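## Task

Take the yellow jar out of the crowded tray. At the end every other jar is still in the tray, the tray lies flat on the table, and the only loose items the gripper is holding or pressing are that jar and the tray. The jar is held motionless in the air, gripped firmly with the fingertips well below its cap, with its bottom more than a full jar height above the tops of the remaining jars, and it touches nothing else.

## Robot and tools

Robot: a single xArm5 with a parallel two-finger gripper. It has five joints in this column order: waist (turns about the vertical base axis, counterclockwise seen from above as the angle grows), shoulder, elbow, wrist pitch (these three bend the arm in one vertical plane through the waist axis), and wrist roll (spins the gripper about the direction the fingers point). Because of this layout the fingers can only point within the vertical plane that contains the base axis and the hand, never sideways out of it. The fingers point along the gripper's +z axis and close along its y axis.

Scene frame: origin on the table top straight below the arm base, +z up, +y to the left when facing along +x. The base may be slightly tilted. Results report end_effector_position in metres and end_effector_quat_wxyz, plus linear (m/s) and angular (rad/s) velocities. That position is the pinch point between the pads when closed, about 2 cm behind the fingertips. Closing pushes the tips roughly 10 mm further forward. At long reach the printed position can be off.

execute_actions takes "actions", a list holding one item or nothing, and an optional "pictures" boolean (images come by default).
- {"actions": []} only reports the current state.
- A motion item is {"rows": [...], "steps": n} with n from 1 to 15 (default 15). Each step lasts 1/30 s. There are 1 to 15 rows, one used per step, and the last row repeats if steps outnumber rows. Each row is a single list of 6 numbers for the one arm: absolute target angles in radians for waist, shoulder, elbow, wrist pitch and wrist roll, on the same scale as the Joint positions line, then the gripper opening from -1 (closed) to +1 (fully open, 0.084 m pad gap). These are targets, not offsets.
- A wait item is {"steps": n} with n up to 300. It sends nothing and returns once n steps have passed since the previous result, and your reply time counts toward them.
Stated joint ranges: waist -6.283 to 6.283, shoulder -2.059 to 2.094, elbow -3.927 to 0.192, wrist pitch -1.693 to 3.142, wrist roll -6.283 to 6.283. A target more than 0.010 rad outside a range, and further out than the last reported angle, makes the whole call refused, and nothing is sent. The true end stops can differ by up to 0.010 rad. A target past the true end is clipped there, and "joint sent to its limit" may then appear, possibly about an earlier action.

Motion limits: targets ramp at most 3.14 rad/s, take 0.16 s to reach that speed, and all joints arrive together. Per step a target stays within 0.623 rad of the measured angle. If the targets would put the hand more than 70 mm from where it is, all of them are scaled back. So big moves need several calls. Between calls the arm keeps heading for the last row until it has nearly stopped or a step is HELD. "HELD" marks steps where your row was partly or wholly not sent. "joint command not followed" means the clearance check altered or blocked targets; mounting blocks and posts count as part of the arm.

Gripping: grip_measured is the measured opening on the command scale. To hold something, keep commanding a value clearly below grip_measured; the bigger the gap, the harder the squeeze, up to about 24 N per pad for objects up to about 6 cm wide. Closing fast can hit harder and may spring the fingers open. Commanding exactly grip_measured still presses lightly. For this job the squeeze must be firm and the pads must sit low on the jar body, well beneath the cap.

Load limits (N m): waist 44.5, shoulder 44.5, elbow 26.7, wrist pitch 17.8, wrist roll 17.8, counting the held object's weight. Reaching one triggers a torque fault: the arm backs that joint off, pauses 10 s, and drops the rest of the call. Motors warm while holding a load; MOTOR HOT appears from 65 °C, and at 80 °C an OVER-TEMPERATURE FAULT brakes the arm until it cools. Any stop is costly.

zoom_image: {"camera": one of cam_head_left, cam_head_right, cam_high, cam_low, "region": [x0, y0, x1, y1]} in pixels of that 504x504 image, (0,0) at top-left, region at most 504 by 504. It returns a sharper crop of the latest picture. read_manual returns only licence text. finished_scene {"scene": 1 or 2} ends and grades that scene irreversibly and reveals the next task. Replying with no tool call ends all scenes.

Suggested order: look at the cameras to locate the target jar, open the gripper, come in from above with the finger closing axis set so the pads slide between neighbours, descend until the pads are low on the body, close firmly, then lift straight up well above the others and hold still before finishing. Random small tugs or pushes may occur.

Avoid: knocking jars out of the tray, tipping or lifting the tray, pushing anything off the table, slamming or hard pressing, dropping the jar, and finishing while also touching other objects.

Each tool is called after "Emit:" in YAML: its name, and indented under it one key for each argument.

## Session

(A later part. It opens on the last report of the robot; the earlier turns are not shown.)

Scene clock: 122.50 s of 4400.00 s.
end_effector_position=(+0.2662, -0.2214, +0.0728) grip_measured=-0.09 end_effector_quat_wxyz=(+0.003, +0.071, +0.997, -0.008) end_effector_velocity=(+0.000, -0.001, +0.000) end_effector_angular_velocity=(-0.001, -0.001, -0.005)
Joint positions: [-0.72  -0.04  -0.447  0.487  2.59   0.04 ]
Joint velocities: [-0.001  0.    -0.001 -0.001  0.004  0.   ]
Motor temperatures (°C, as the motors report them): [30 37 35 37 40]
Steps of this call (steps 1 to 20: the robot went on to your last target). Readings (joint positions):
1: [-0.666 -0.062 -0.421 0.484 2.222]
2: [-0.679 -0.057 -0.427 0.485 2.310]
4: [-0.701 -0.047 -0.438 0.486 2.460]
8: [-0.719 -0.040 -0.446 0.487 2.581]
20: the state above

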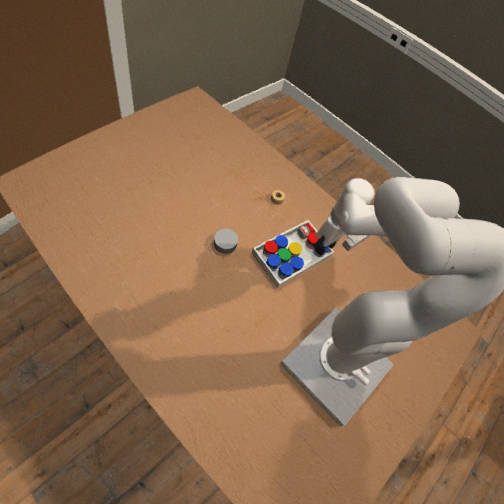

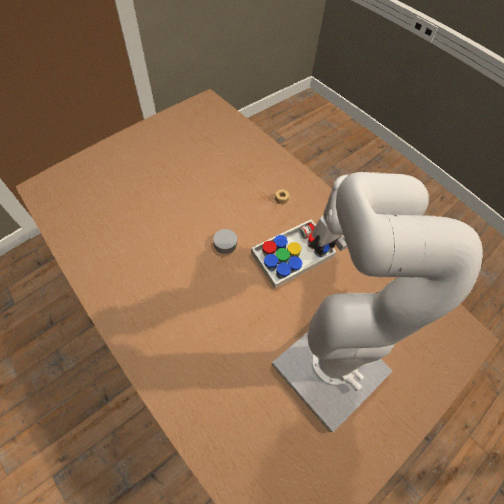

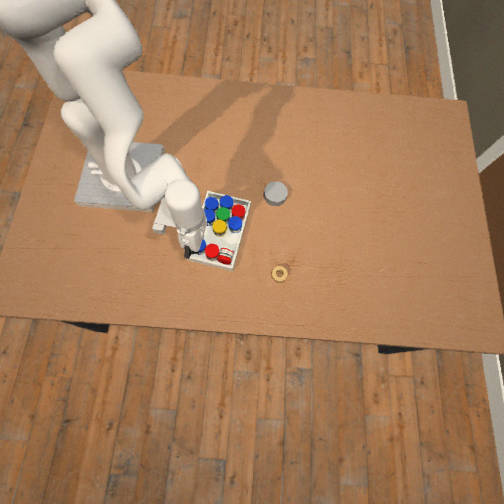

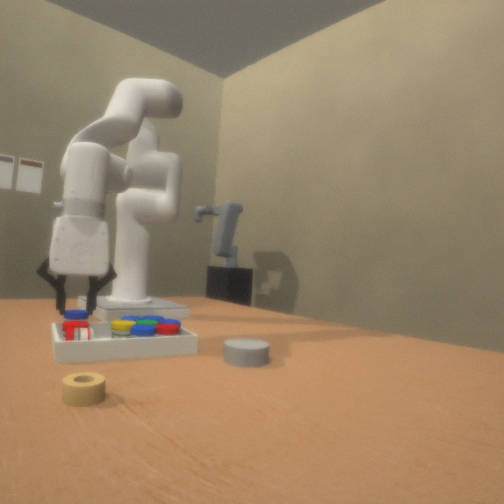

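Emit:
execute_actions:
  actions:
    - {"rows":[[-0.72,-0.03,-0.447,0.477,2.59,-0.3],[-0.72,-0.02,-0.447,0.467,2.59,-0.3],[-0.72,-0.01,-0.447,0.457,2.59,-0.3],[-0.72,0,-0.447,0.447,2.59,-0.3],[-0.72,0.006,-0.447,0.441,2.59,-0.3],[-0.72,0.006,-0.447,0.441,2.59,-0.3],[-0.72,0.006,-0.447,0.441,2.59,-0.3],[-0.72,0.006,-0.447,0.441,2.59,-0.3],[-0.72,0.006,-0.447,0.441,2.59,-0.3],[-0.72,0.006,-0.447,0.441,2.59,0.1]]}
  pictures: false

Emit:
execute_actions:
  actions:
    - {"rows":[[-0.72,-0.05,-0.447,0.497,2.59,0.1],[-0.72,-0.05,-0.447,0.497,2.59,0.1],[-0.72,-0.05,-0.447,0.497,2.59,0.1],[-0.72,-0.05,-0.447,0.497,2.59,0.1],[-0.72,-0.05,-0.447,0.497,2.59,0.1],[-0.72,-0.05,-0.447,0.497,2.59,0.1],[-0.72,-0.05,-0.447,0.497,2.59,0.1],[-0.537,0.015,-0.523,0.508,1.22,0.1]]}
  pictures: false

Emit:
execute_actions:
  actions:
    - {"steps":22}

Emit:
zoom_image:
  camera: "cam_head_left"
  region: [245, 185, 355, 295]

Emit:
zoom_image:
  camera: "cam_low"
  region: [20, 250, 220, 380]

Scene clock: 132.57 s of 4400.00 s.
end_effector_position=(+0.2671, -0.2224, +0.0606) grip_measured=+0.07 end_effector_quat_wxyz=(+0.004, +0.072, +0.997, -0.008) end_effector_velocity=(-0.001, +0.000, -0.001) end_effector_angular_velocity=(+0.000, +0.000, -0.002)
Joint positions: [-0.72   0.006 -0.448  0.441  2.59   0.047]
Joint velocities: [-0.001  0.001  0.002 -0.003  0.001  0.012]
Motor temperatures (°C, as the motors report them): [30 37 35 37 40]
Steps of this call (steps 1 to 15: the robot went on to your last target; steps 16 to 110: nothing new was sent; then 5.90 s passed at rest; steps 111 to 125: all 15 steps of this action). Readings (joint positions):
111: [-0.720 -0.040 -0.447 0.487 2.590]
112: [-0.720 -0.038 -0.447 0.484 2.590]
114: [-0.720 -0.027 -0.448 0.473 2.590]
118: [-0.720 0.001 -0.446 0.447 2.590]
125: the state above

Scene clock: 133.07 s of 4400.00 s.
end_effector_position=(+0.3001, -0.1964, +0.0737) grip_measured=+0.09 end_effector_quat_wxyz=(-0.001, -0.197, +0.980, -0.007) end_effector_velocity=(+0.218, +0.147, +0.018) end_effector_angular_velocity=(-0.050, -0.008, +3.735)
Joint positions: [-0.606 -0.006 -0.495  0.504  2.165  0.048]
Joint velocities: [ 0.675  0.196 -0.297  0.026 -3.06   0.   ]
Motor temperatures (°C, as the motors report them): [30 37 35 37 40]
Steps of this call (steps 1 to 15: all 15 steps of this action). Readings (joint positions):
1: [-0.720 0.005 -0.447 0.441 2.590]
2: [-0.720 -0.000 -0.447 0.449 2.590]
4: [-0.720 -0.029 -0.446 0.477 2.590]
8: [-0.720 -0.049 -0.448 0.495 2.589]
15: the state above

Scene clock: 133.80 s of 4400.00 s.
end_effector_position=(+0.3206, -0.1797, +0.0745) grip_measured=+0.09 end_effector_quat_wxyz=(-0.003, -0.648, +0.762, -0.008) end_effector_velocity=(+0.000, -0.000, +0.000) end_effector_angular_velocity=(-0.000, -0.001, +0.002)
Joint positions: [-0.537  0.015 -0.523  0.508  1.22   0.048]
Joint velocities: [ 0.     0.    -0.    -0.    -0.002  0.   ]
Motor temperatures (°C, as the motors report them): [30 37 35 37 40]
Steps of this call (steps 1 to 22: the robot went on to your last target). Readings (joint positions):
1: [-0.585 0.000 -0.503 0.505 2.061]
2: [-0.570 0.005 -0.510 0.506 1.958]
4: [-0.551 0.010 -0.518 0.507 1.754]
8: [-0.539 0.014 -0.522 0.508 1.386]
22: the state above

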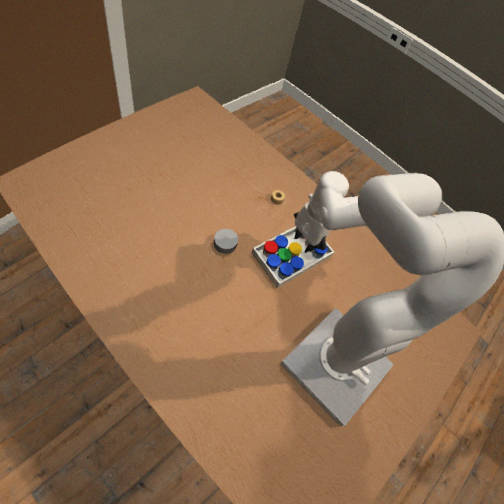

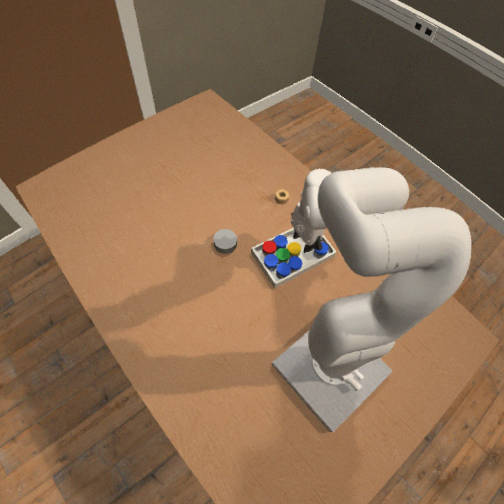

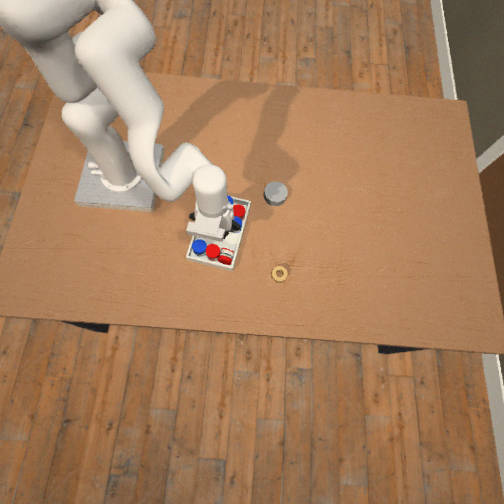

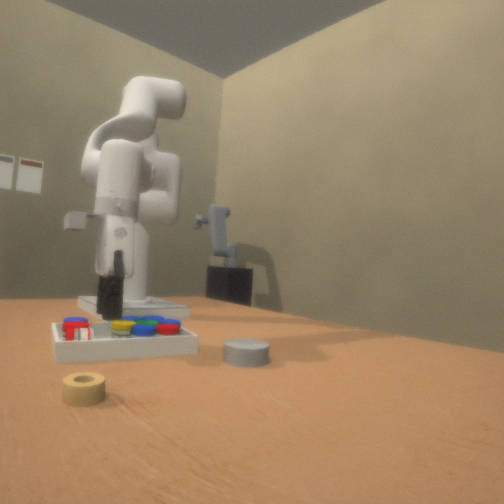

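Region (245, 185, 355, 295) of cam_head_left's 504x504 image, scaled by 4.582, with more detail than that image has.

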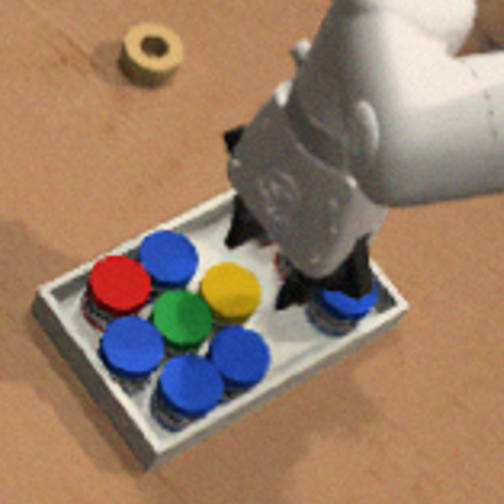

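Region (20, 250, 220, 380) of cam_low's 504x504 image, scaled by 2.520, with more detail than that image has; it fills the top 328 rows of this view, and the rest is white.

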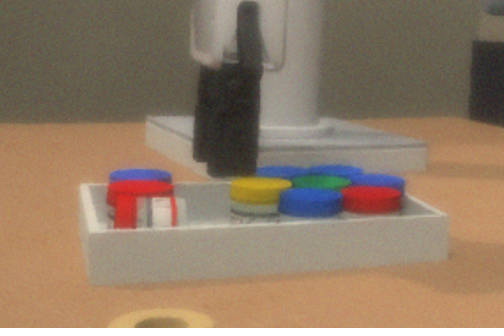

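Emit:
execute_actions:
  actions:
    - {"rows":[[-0.537,0.03,-0.522,0.492,1.22,0.05],[-0.537,0.045,-0.522,0.477,1.22,0.05],[-0.537,0.06,-0.521,0.461,1.22,0.05],[-0.537,0.07,-0.521,0.451,1.22,0.05],[-0.537,0.07,-0.521,0.451,1.22,0.05],[-0.537,0.07,-0.521,0.451,1.22,0.05],[-0.537,0.07,-0.521,0.451,1.22,0.05],[-0.53,0.067,-0.518,0.451,1.227,0.05],[-0.523,0.064,-0.515,0.451,1.234,0.05],[-0.516,0.062,-0.512,0.45,1.241,0.05],[-0.509,0.059,-0.509,0.45,1.248,0.05],[-0.502,0.056,-0.506,0.45,1.255,0.05]]}
  pictures: false

Emit:
execute_actions:
  actions:
    - {"rows":[[-0.502,0.056,-0.506,0.45,1.255,0.0],[-0.502,0.056,-0.506,0.45,1.255,0.0],[-0.502,0.056,-0.506,0.45,1.255,-0.05],[-0.502,0.056,-0.506,0.45,1.255,-0.1],[-0.502,0.056,-0.506,0.45,1.255,-0.2]],"steps":12}

Emit:
zoom_image:
  camera: "cam_head_left"
  region: [245, 185, 355, 295]

Scene clock: 145.53 s of 4400.00 s.
end_effector_position=(+0.3233, -0.1685, +0.0587) grip_measured=+0.04 end_effector_quat_wxyz=(-0.003, -0.648, +0.761, -0.008) end_effector_velocity=(+0.003, +0.033, -0.000) end_effector_angular_velocity=(+0.002, +0.004, +0.003)
Joint positions: [-0.506  0.057 -0.508  0.45   1.25   0.046]
Joint velocities: [ 0.083 -0.032  0.04  -0.003  0.08  -0.   ]
Motor temperatures (°C, as the motors report them): [30 37 35 37 40]
Steps of this call (steps 1 to 15: the robot went on to your last target; steps 16 to 90: nothing new was sent; then 8.23 s passed at rest; steps 91 to 105: all 15 steps of this action). Readings (joint positions):
91: [-0.537 0.015 -0.523 0.508 1.220]
92: [-0.537 0.018 -0.523 0.504 1.220]
94: [-0.537 0.034 -0.523 0.487 1.220]
98: [-0.537 0.067 -0.520 0.457 1.220]
105: the state above

Scene clock: 145.93 s of 4400.00 s.
end_effector_position=(+0.3237, -0.1671, +0.0589) grip_measured=-0.11 end_effector_quat_wxyz=(-0.003, -0.648, +0.762, -0.008) end_effector_velocity=(-0.000, +0.001, -0.001) end_effector_angular_velocity=(+0.001, +0.001, +0.001)
Joint positions: [-0.502  0.055 -0.507  0.45   1.255  0.039]
Joint velocities: [ 0.001  0.001  0.001 -0.001  0.001  0.   ]
Motor temperatures (°C, as the motors report them): [30 37 35 37 40]
Steps of this call (steps 1 to 12: all 12 steps of this action). Readings (joint positions):
1: [-0.504 0.057 -0.507 0.450 1.252]
2: [-0.503 0.056 -0.507 0.450 1.253]
4: [-0.502 0.056 -0.507 0.450 1.254]
8: [-0.502 0.055 -0.507 0.450 1.255]
12: the state above

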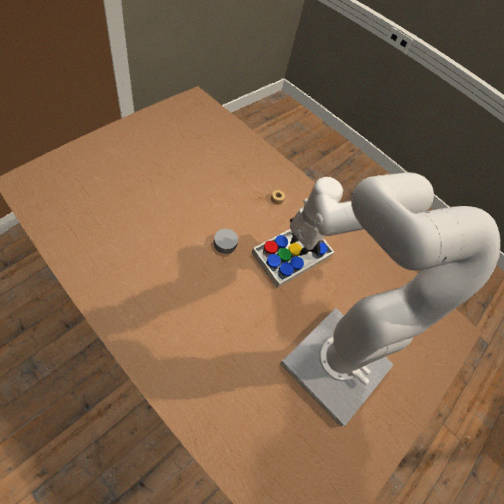

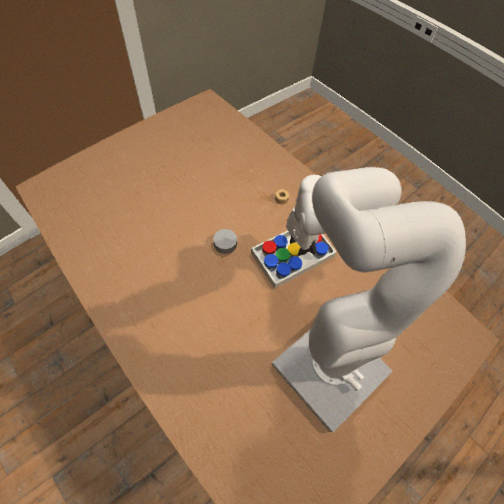

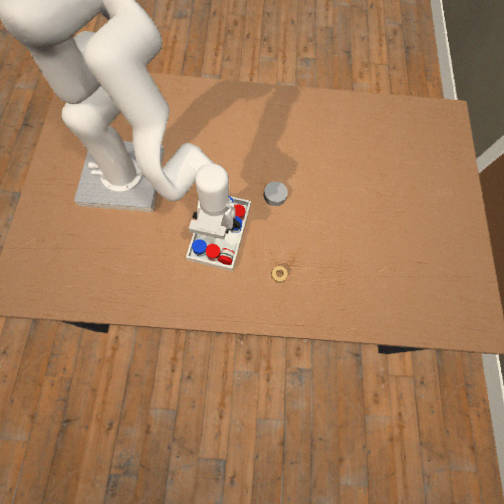

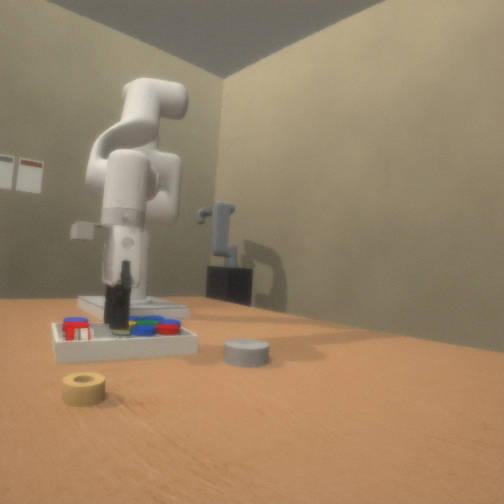

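Region (245, 185, 355, 295) of cam_head_left's 504x504 image, scaled by 4.582, with more detail than that image has.

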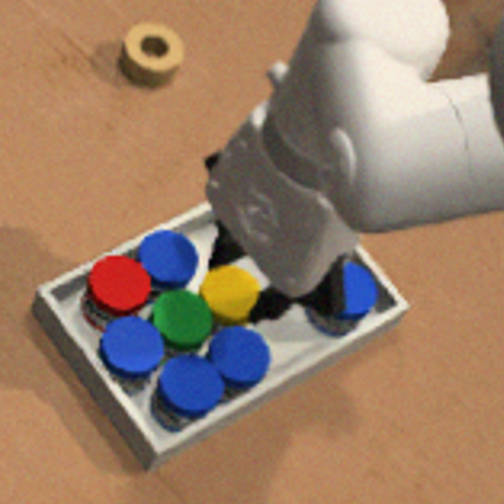

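Slide it 20 mm, release, re-centre.

Emit:
execute_actions:
  actions:
    - {"rows":[[-0.502,0.051,-0.506,0.455,1.255,-0.2],[-0.507,0.053,-0.508,0.455,1.25,-0.2],[-0.512,0.055,-0.51,0.455,1.245,-0.2],[-0.517,0.057,-0.512,0.455,1.24,-0.2],[-0.522,0.059,-0.515,0.456,1.235,-0.2],[-0.527,0.061,-0.517,0.456,1.23,-0.2],[-0.532,0.063,-0.519,0.456,1.225,-0.2],[-0.537,0.065,-0.521,0.456,1.22,-0.2],[-0.542,0.067,-0.523,0.456,1.215,-0.2],[-0.547,0.069,-0.526,0.457,1.21,-0.2],[-0.552,0.073,-0.528,0.455,1.205,-0.2]]}
  pictures: false

Emit:
execute_actions:
  actions:
    - {"rows":[[-0.552,0.073,-0.528,0.455,1.205,0.08],[-0.552,0.073,-0.528,0.455,1.205,0.08],[-0.552,0.073,-0.528,0.455,1.205,0.08],[-0.552,0.073,-0.528,0.455,1.205,0.08],[-0.552,0.073,-0.528,0.455,1.205,0.08],[-0.54,0.07,-0.522,0.452,1.217,0.08],[-0.525,0.065,-0.516,0.451,1.232,0.08]]}

Emit:
zoom_image:
  camera: "cam_head_left"
  region: [245, 185, 355, 295]

Emit:
zoom_image:
  camera: "cam_low"
  region: [20, 250, 220, 380]

Scene clock: 156.27 s of 4400.00 s.
end_effector_position=(+0.3199, -0.1851, +0.0587) grip_measured=-0.11 end_effector_quat_wxyz=(-0.003, -0.648, +0.762, -0.008) end_effector_velocity=(-0.002, -0.014, -0.001) end_effector_angular_velocity=(-0.001, -0.001, +0.001)
Joint positions: [-0.55   0.072 -0.527  0.455  1.207  0.039]
Joint velocities: [-0.035  0.018 -0.017 -0.002 -0.036  0.   ]
Motor temperatures (°C, as the motors report them): [30 37 35 37 40]
Steps of this call (steps 1 to 15: the robot went on to your last target; steps 16 to 90: nothing new was sent; then 6.83 s passed at rest; steps 91 to 105: all 15 steps of this action). Readings (joint positions):
91: [-0.502 0.056 -0.506 0.450 1.255]
92: [-0.502 0.055 -0.506 0.451 1.255]
94: [-0.505 0.055 -0.506 0.454 1.251]
98: [-0.521 0.059 -0.514 0.456 1.235]
105: the state above

Scene clock: 156.77 s of 4400.00 s.
end_effector_position=(+0.3217, -0.1756, +0.0581) grip_measured=+0.07 end_effector_quat_wxyz=(-0.003, -0.648, +0.762, -0.008) end_effector_velocity=(+0.002, -0.000, +0.002) end_effector_angular_velocity=(-0.003, -0.006, -0.002)
Joint positions: [-0.525  0.065 -0.516  0.451  1.232  0.047]
Joint velocities: [ 0.003 -0.003 -0.001 -0.003  0.004  0.   ]
Motor temperatures (°C, as the motors report them): [30 37 35 37 40]
Steps of this call (steps 1 to 15: all 15 steps of this action). Readings (joint positions):
1: [-0.551 0.072 -0.527 0.455 1.206]
2: [-0.551 0.073 -0.528 0.455 1.206]
4: [-0.552 0.074 -0.526 0.456 1.205]
8: [-0.544 0.072 -0.523 0.454 1.214]
15: the state above

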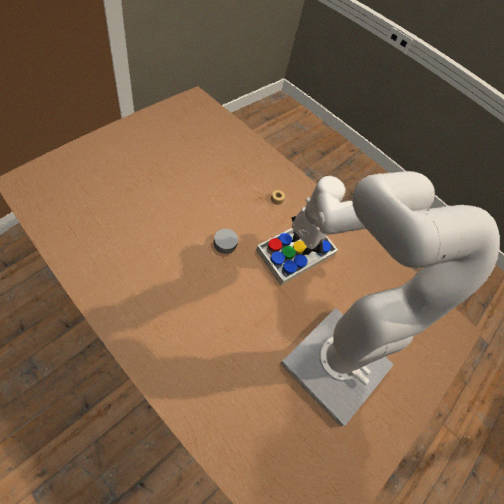

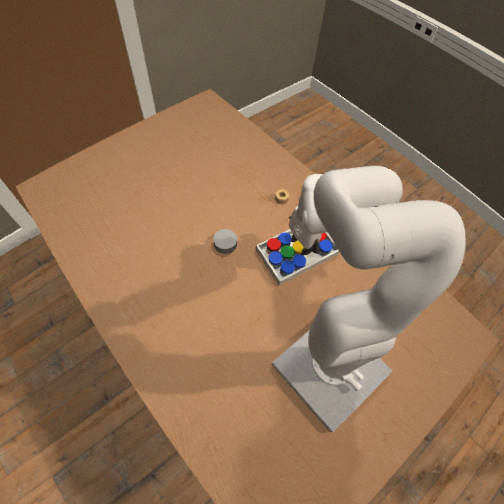

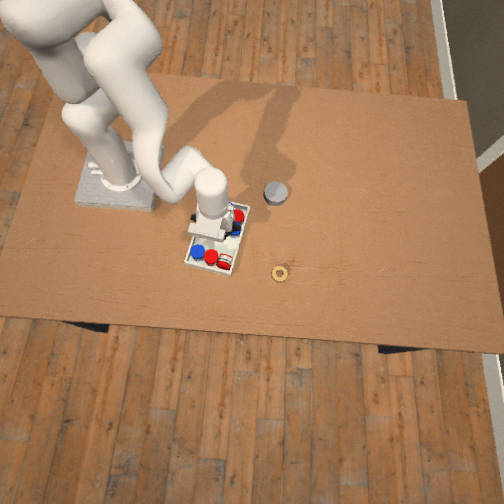

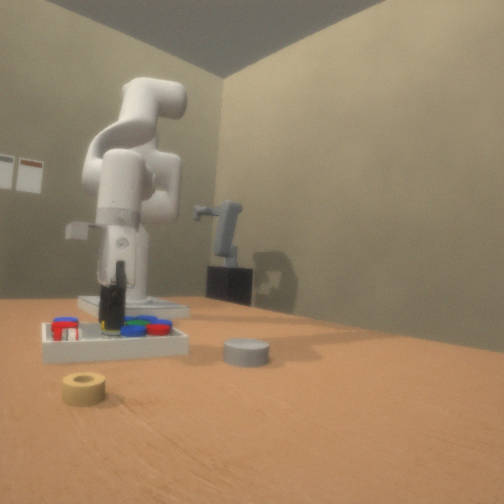

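Region (245, 185, 355, 295) of cam_head_left's 504x504 image, scaled by 4.582, with more detail than that image has.

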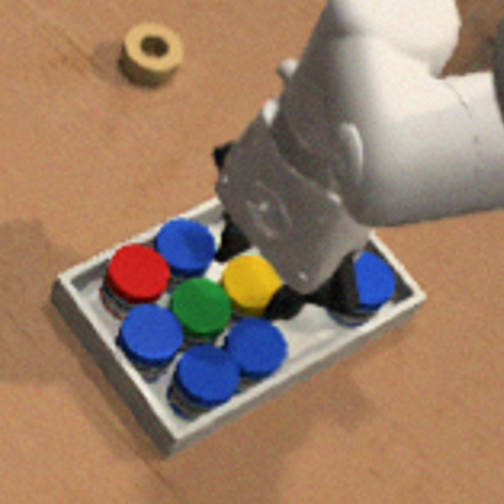

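Region (20, 250, 220, 380) of cam_low's 504x504 image, scaled by 2.520, with more detail than that image has; it fills the top 328 rows of this view, and the rest is white.

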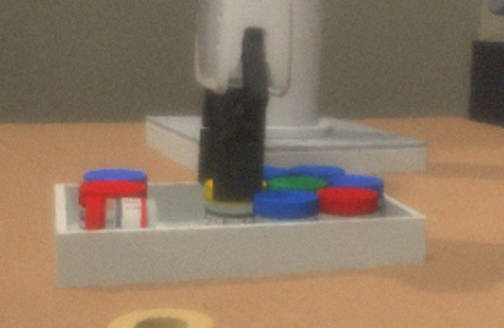

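Emit:
execute_actions:
  actions:
    - {"rows":[[-0.525,0.065,-0.516,0.451,1.232,0.0],[-0.525,0.065,-0.516,0.451,1.232,-0.05],[-0.525,0.065,-0.516,0.451,1.232,-0.1],[-0.525,0.065,-0.516,0.451,1.232,-0.25],[-0.525,0.065,-0.516,0.451,1.232,-0.25],[-0.525,0.065,-0.516,0.451,1.232,-0.25],[-0.525,0.065,-0.516,0.451,1.232,-0.25],[-0.525,0.065,-0.516,0.451,1.232,-0.25],[-0.525,0.05,-0.516,0.466,1.232,-0.25],[-0.525,0.04,-0.516,0.476,1.232,-0.25]]}
  pictures: false

Emit:
execute_actions:
  actions:
    - {"rows":[[-0.535,0.044,-0.521,0.477,1.222,-0.25],[-0.545,0.048,-0.525,0.477,1.212,-0.25],[-0.555,0.052,-0.53,0.478,1.202,-0.25],[-0.565,0.056,-0.535,0.479,1.192,-0.25],[-0.575,0.061,-0.54,0.479,1.182,-0.25],[-0.575,0.061,-0.54,0.479,1.182,-0.25],[-0.575,0.061,-0.54,0.479,1.182,-0.25],[-0.575,0.061,-0.54,0.479,1.182,-0.25],[-0.575,0.07,-0.54,0.47,1.182,-0.25],[-0.575,0.078,-0.54,0.462,1.182,-0.25],[-0.575,0.084,-0.54,0.456,1.182,-0.25]]}
  pictures: false

Emit:
execute_actions:
  actions:
    - {"rows":[[-0.575,0.084,-0.54,0.456,1.182,0.08]]}

Emit:
zoom_image:
  camera: "cam_head_left"
  region: [245, 185, 355, 295]

Emit:
zoom_image:
  camera: "cam_low"
  region: [20, 250, 220, 380]

Scene clock: 166.27 s of 4400.00 s.
end_effector_position=(+0.3220, -0.1755, +0.0653) grip_measured=-0.09 end_effector_quat_wxyz=(-0.003, -0.648, +0.762, -0.008) end_effector_velocity=(+0.000, -0.000, +0.010) end_effector_angular_velocity=(-0.001, -0.001, -0.000)
Joint positions: [-0.525  0.041 -0.516  0.474  1.232  0.04 ]
Joint velocities: [-0.001 -0.032 -0.002  0.033 -0.    -0.   ]
Motor temperatures (°C, as the motors report them): [30 37 35 37 40]
Steps of this call (steps 1 to 15: the robot went on to your last target; steps 16 to 90: nothing new was sent; then 6.00 s passed at rest; steps 91 to 105: all 15 steps of this action). Readings (joint positions):
91: [-0.525 0.065 -0.516 0.451 1.232]
92: [-0.525 0.065 -0.516 0.451 1.232]
94: [-0.525 0.065 -0.516 0.451 1.232]
98: [-0.525 0.065 -0.516 0.451 1.232]
105: the state above

Scene clock: 166.77 s of 4400.00 s.
end_effector_position=(+0.3178, -0.1944, +0.0584) grip_measured=-0.09 end_effector_quat_wxyz=(-0.004, -0.648, +0.762, -0.007) end_effector_velocity=(+0.002, -0.001, -0.010) end_effector_angular_velocity=(-0.003, -0.005, +0.003)
Joint positions: [-0.575  0.082 -0.539  0.459  1.182  0.04 ]
Joint velocities: [ 0.001  0.038 -0.001 -0.042 -0.002  0.004]
Motor temperatures (°C, as the motors report them): [30 37 35 37 40]
Steps of this call (steps 1 to 15: all 15 steps of this action). Readings (joint positions):
1: [-0.525 0.041 -0.516 0.475 1.232]
2: [-0.527 0.041 -0.517 0.476 1.229]
4: [-0.538 0.046 -0.522 0.477 1.218]
8: [-0.569 0.058 -0.537 0.479 1.189]
15: the state above

Scene clock: 167.27 s of 4400.00 s.
end_effector_position=(+0.3184, -0.1949, +0.0583) grip_measured=+0.07 end_effector_quat_wxyz=(-0.003, -0.648, +0.762, -0.008) end_effector_velocity=(+0.000, +0.000, -0.000) end_effector_angular_velocity=(-0.000, -0.000, +0.003)
Joint positions: [-0.575  0.084 -0.54   0.456  1.182  0.047]
Joint velocities: [ 0.001  0.     0.    -0.001 -0.002  0.   ]
Motor temperatures (°C, as the motors report them): [30 37 35 37 40]
Steps of this call (steps 1 to 15: all 15 steps of this action). Readings (joint positions):
1: [-0.575 0.083 -0.540 0.458 1.182]
2: [-0.575 0.083 -0.540 0.457 1.182]
4: [-0.575 0.084 -0.540 0.456 1.182]
8: [-0.575 0.084 -0.540 0.456 1.182]
15: the state above

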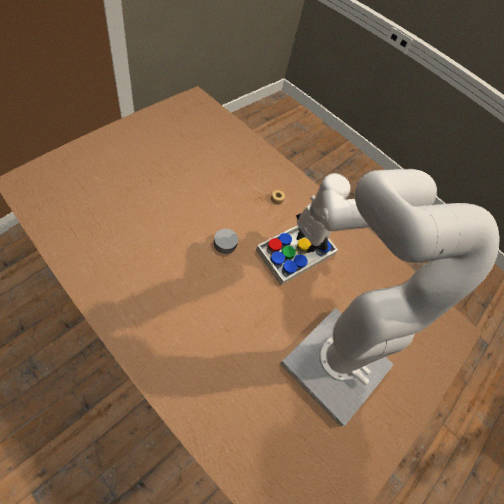

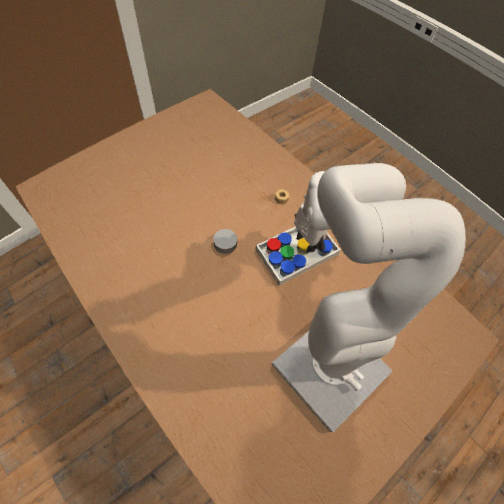

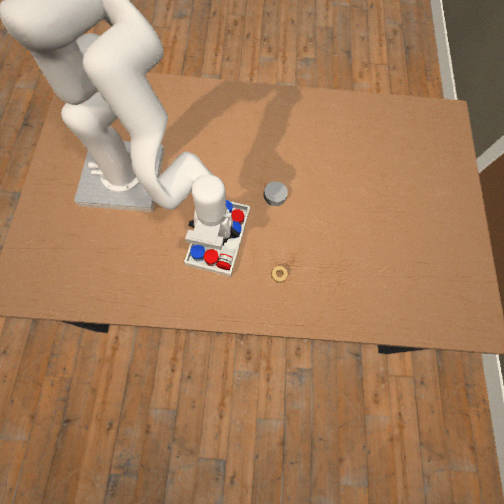

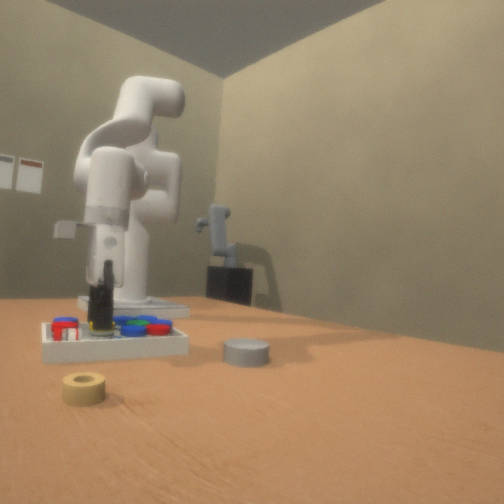

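Region (245, 185, 355, 295) of cam_head_left's 504x504 image, scaled by 4.582, with more detail than that image has.

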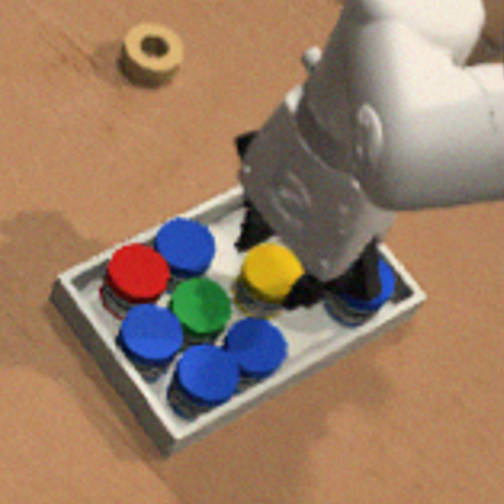

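Region (20, 250, 220, 380) of cam_low's 504x504 image, scaled by 2.520, with more detail than that image has; it fills the top 328 rows of this view, and the rest is white.

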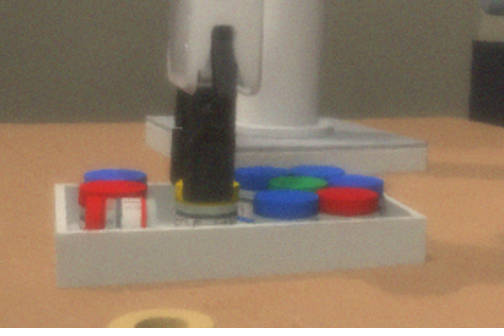

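Descend to z≈.032, grip, lift.

Emit:
execute_actions:
  actions:
    - {"rows":[[-0.572,0.094,-0.54,0.446,1.185,0.08],[-0.572,0.104,-0.54,0.436,1.185,0.08],[-0.572,0.114,-0.54,0.426,1.185,0.08],[-0.572,0.124,-0.54,0.416,1.185,0.08],[-0.572,0.134,-0.54,0.406,1.185,0.08],[-0.572,0.144,-0.54,0.396,1.185,0.08],[-0.572,0.154,-0.54,0.386,1.185,0.08],[-0.572,0.164,-0.541,0.377,1.185,0.08],[-0.572,0.174,-0.541,0.367,1.185,0.08]]}
  pictures: false

Emit:
execute_actions:
  actions:
    - {"rows":[[-0.572,0.174,-0.541,0.367,1.185,0.0],[-0.572,0.174,-0.541,0.367,1.185,-0.05],[-0.572,0.174,-0.541,0.367,1.185,-0.1],[-0.572,0.174,-0.541,0.367,1.185,-0.2],[-0.572,0.174,-0.541,0.367,1.185,-0.3],[-0.572,0.174,-0.541,0.367,1.185,-0.5],[-0.572,0.174,-0.541,0.367,1.185,-0.75],[-0.572,0.174,-0.541,0.367,1.185,-1]]}
  pictures: false

Emit:
execute_actions:
  actions:
    - {"rows":[[-0.572,0.16,-0.541,0.381,1.185,-1],[-0.572,0.14,-0.541,0.401,1.185,-1],[-0.572,0.11,-0.541,0.431,1.185,-1],[-0.572,0.08,-0.541,0.461,1.185,-1],[-0.572,0.05,-0.545,0.495,1.185,-1],[-0.572,0.01,-0.55,0.54,1.185,-1],[-0.572,-0.03,-0.56,0.59,1.185,-1],[-0.572,-0.07,-0.57,0.64,1.185,-1],[-0.572,-0.11,-0.58,0.69,1.185,-1],[-0.572,-0.15,-0.59,0.74,1.185,-1],[-0.572,-0.19,-0.605,0.795,1.185,-1],[-0.572,-0.23,-0.62,0.85,1.185,-1],[-0.572,-0.27,-0.635,0.905,1.185,-1],[-0.572,-0.3,-0.65,0.95,1.185,-1]]}
  pictures: false

Emit:
execute_actions:
  actions:
    - {"steps":25}

Scene clock: 176.20 s of 4400.00 s.
end_effector_position=(+0.3184, -0.1940, +0.0318) grip_measured=+0.07 end_effector_quat_wxyz=(-0.004, -0.648, +0.762, -0.007) end_effector_velocity=(+0.008, -0.005, +0.001) end_effector_angular_velocity=(-0.014, -0.023, +0.003)
Joint positions: [-0.572  0.173 -0.541  0.369  1.185  0.047]
Joint velocities: [ 0.001  0.011 -0.011 -0.026 -0.001  0.   ]
Motor temperatures (°C, as the motors report them): [30 37 35 37 40]
Steps of this call (steps 1 to 15: the robot went on to your last target; steps 16 to 90: nothing new was sent; then 5.43 s passed at rest; steps 91 to 105: all 15 steps of this action). Readings (joint positions):
91: [-0.575 0.084 -0.540 0.456 1.182]
92: [-0.574 0.086 -0.540 0.453 1.183]
94: [-0.573 0.097 -0.541 0.442 1.184]
98: [-0.572 0.134 -0.540 0.407 1.185]
105: the state above

Scene clock: 176.70 s of 4400.00 s.
end_effector_position=(+0.3190, -0.1943, +0.0319) grip_measured=-0.07 end_effector_quat_wxyz=(-0.003, -0.648, +0.762, -0.008) end_effector_velocity=(-0.000, +0.001, -0.000) end_effector_angular_velocity=(+0.001, +0.001, -0.000)
Joint positions: [-0.572  0.174 -0.541  0.367  1.185  0.041]
Joint velocities: [ 0.001  0.001  0.001 -0.     0.001  0.   ]
Motor temperatures (°C, as the motors report them): [30 37 35 37 40]
Steps of this call (steps 1 to 15: all 15 steps of this action). Readings (joint positions):
1: [-0.572 0.173 -0.541 0.368 1.185]
2: [-0.572 0.173 -0.541 0.367 1.185]
4: [-0.572 0.173 -0.541 0.367 1.185]
8: [-0.572 0.173 -0.541 0.367 1.185]
15: the state above

Scene clock: 177.20 s of 4400.00 s.
end_effector_position=(+0.3198, -0.1931, +0.1579) grip_measured=-0.07 end_effector_quat_wxyz=(-0.003, -0.648, +0.762, -0.009) end_effector_velocity=(-0.033, +0.026, +0.426) end_effector_angular_velocity=(-0.010, -0.017, -0.001)
Joint positions: [-0.572 -0.187 -0.608  0.792  1.185  0.041]
Joint velocities: [ 0.    -1.05  -0.373  1.403  0.001  0.   ]
Motor temperatures (°C, as the motors report them): [30 37 35 37 40]
Steps of this call (steps 1 to 15: all 15 steps of this action). Readings (joint positions):
1: [-0.572 0.173 -0.541 0.367 1.185]
2: [-0.572 0.171 -0.541 0.371 1.185]
4: [-0.572 0.153 -0.539 0.391 1.185]
8: [-0.572 0.060 -0.545 0.488 1.185]
15: the state above

Scene clock: 178.03 s of 4400.00 s.
end_effector_position=(+0.3123, -0.1880, +0.2038) grip_measured=-0.07 end_effector_quat_wxyz=(-0.003, -0.648, +0.762, -0.008) end_effector_velocity=(+0.000, -0.000, +0.000) end_effector_angular_velocity=(-0.001, -0.001, +0.001)
Joint positions: [-0.572 -0.3   -0.65   0.95   1.185  0.041]
Joint velocities: [ 0.    -0.001 -0.    -0.    -0.001 -0.   ]
Motor temperatures (°C, as the motors report them): [30 37 35 37 40]
Steps of this call (steps 1 to 25: the robot went on to your last target). Readings (joint positions):
1: [-0.572 -0.221 -0.621 0.838 1.185]
2: [-0.572 -0.251 -0.632 0.878 1.185]
4: [-0.572 -0.289 -0.648 0.927 1.185]
8: [-0.572 -0.298 -0.648 0.948 1.185]
25: the state above

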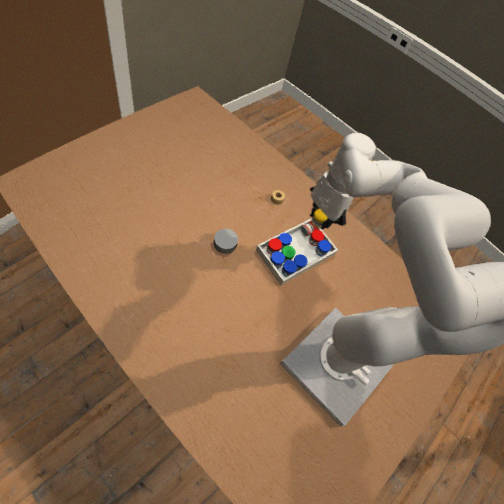

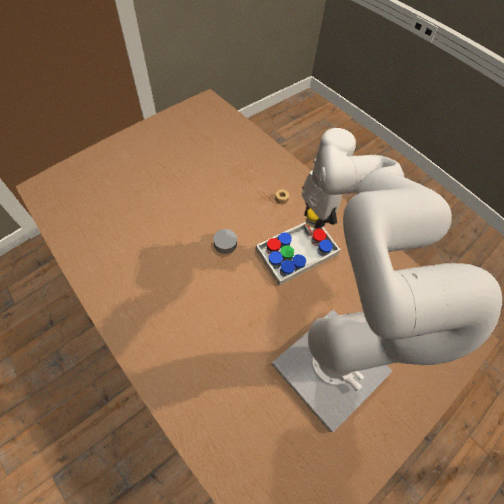

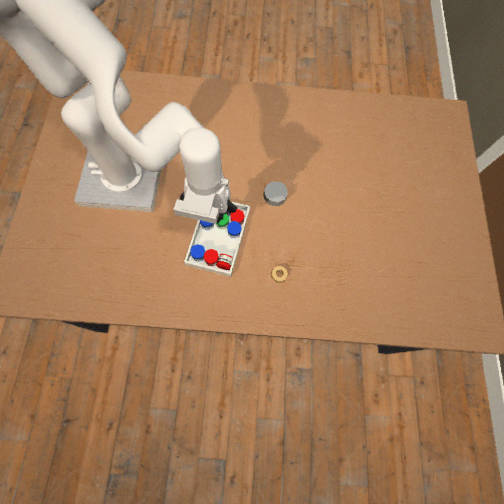

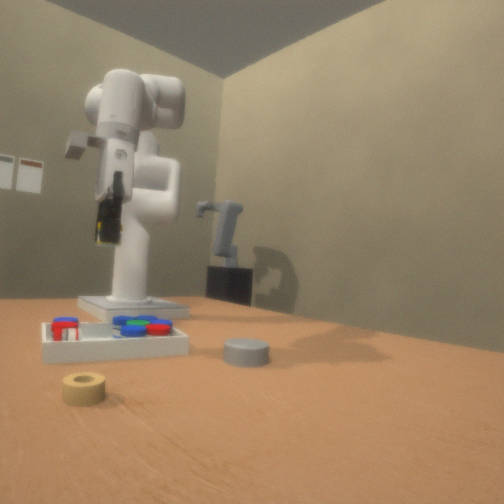

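Emit:
finished_scene:
  scene: 1

The scene is finished: the task was done.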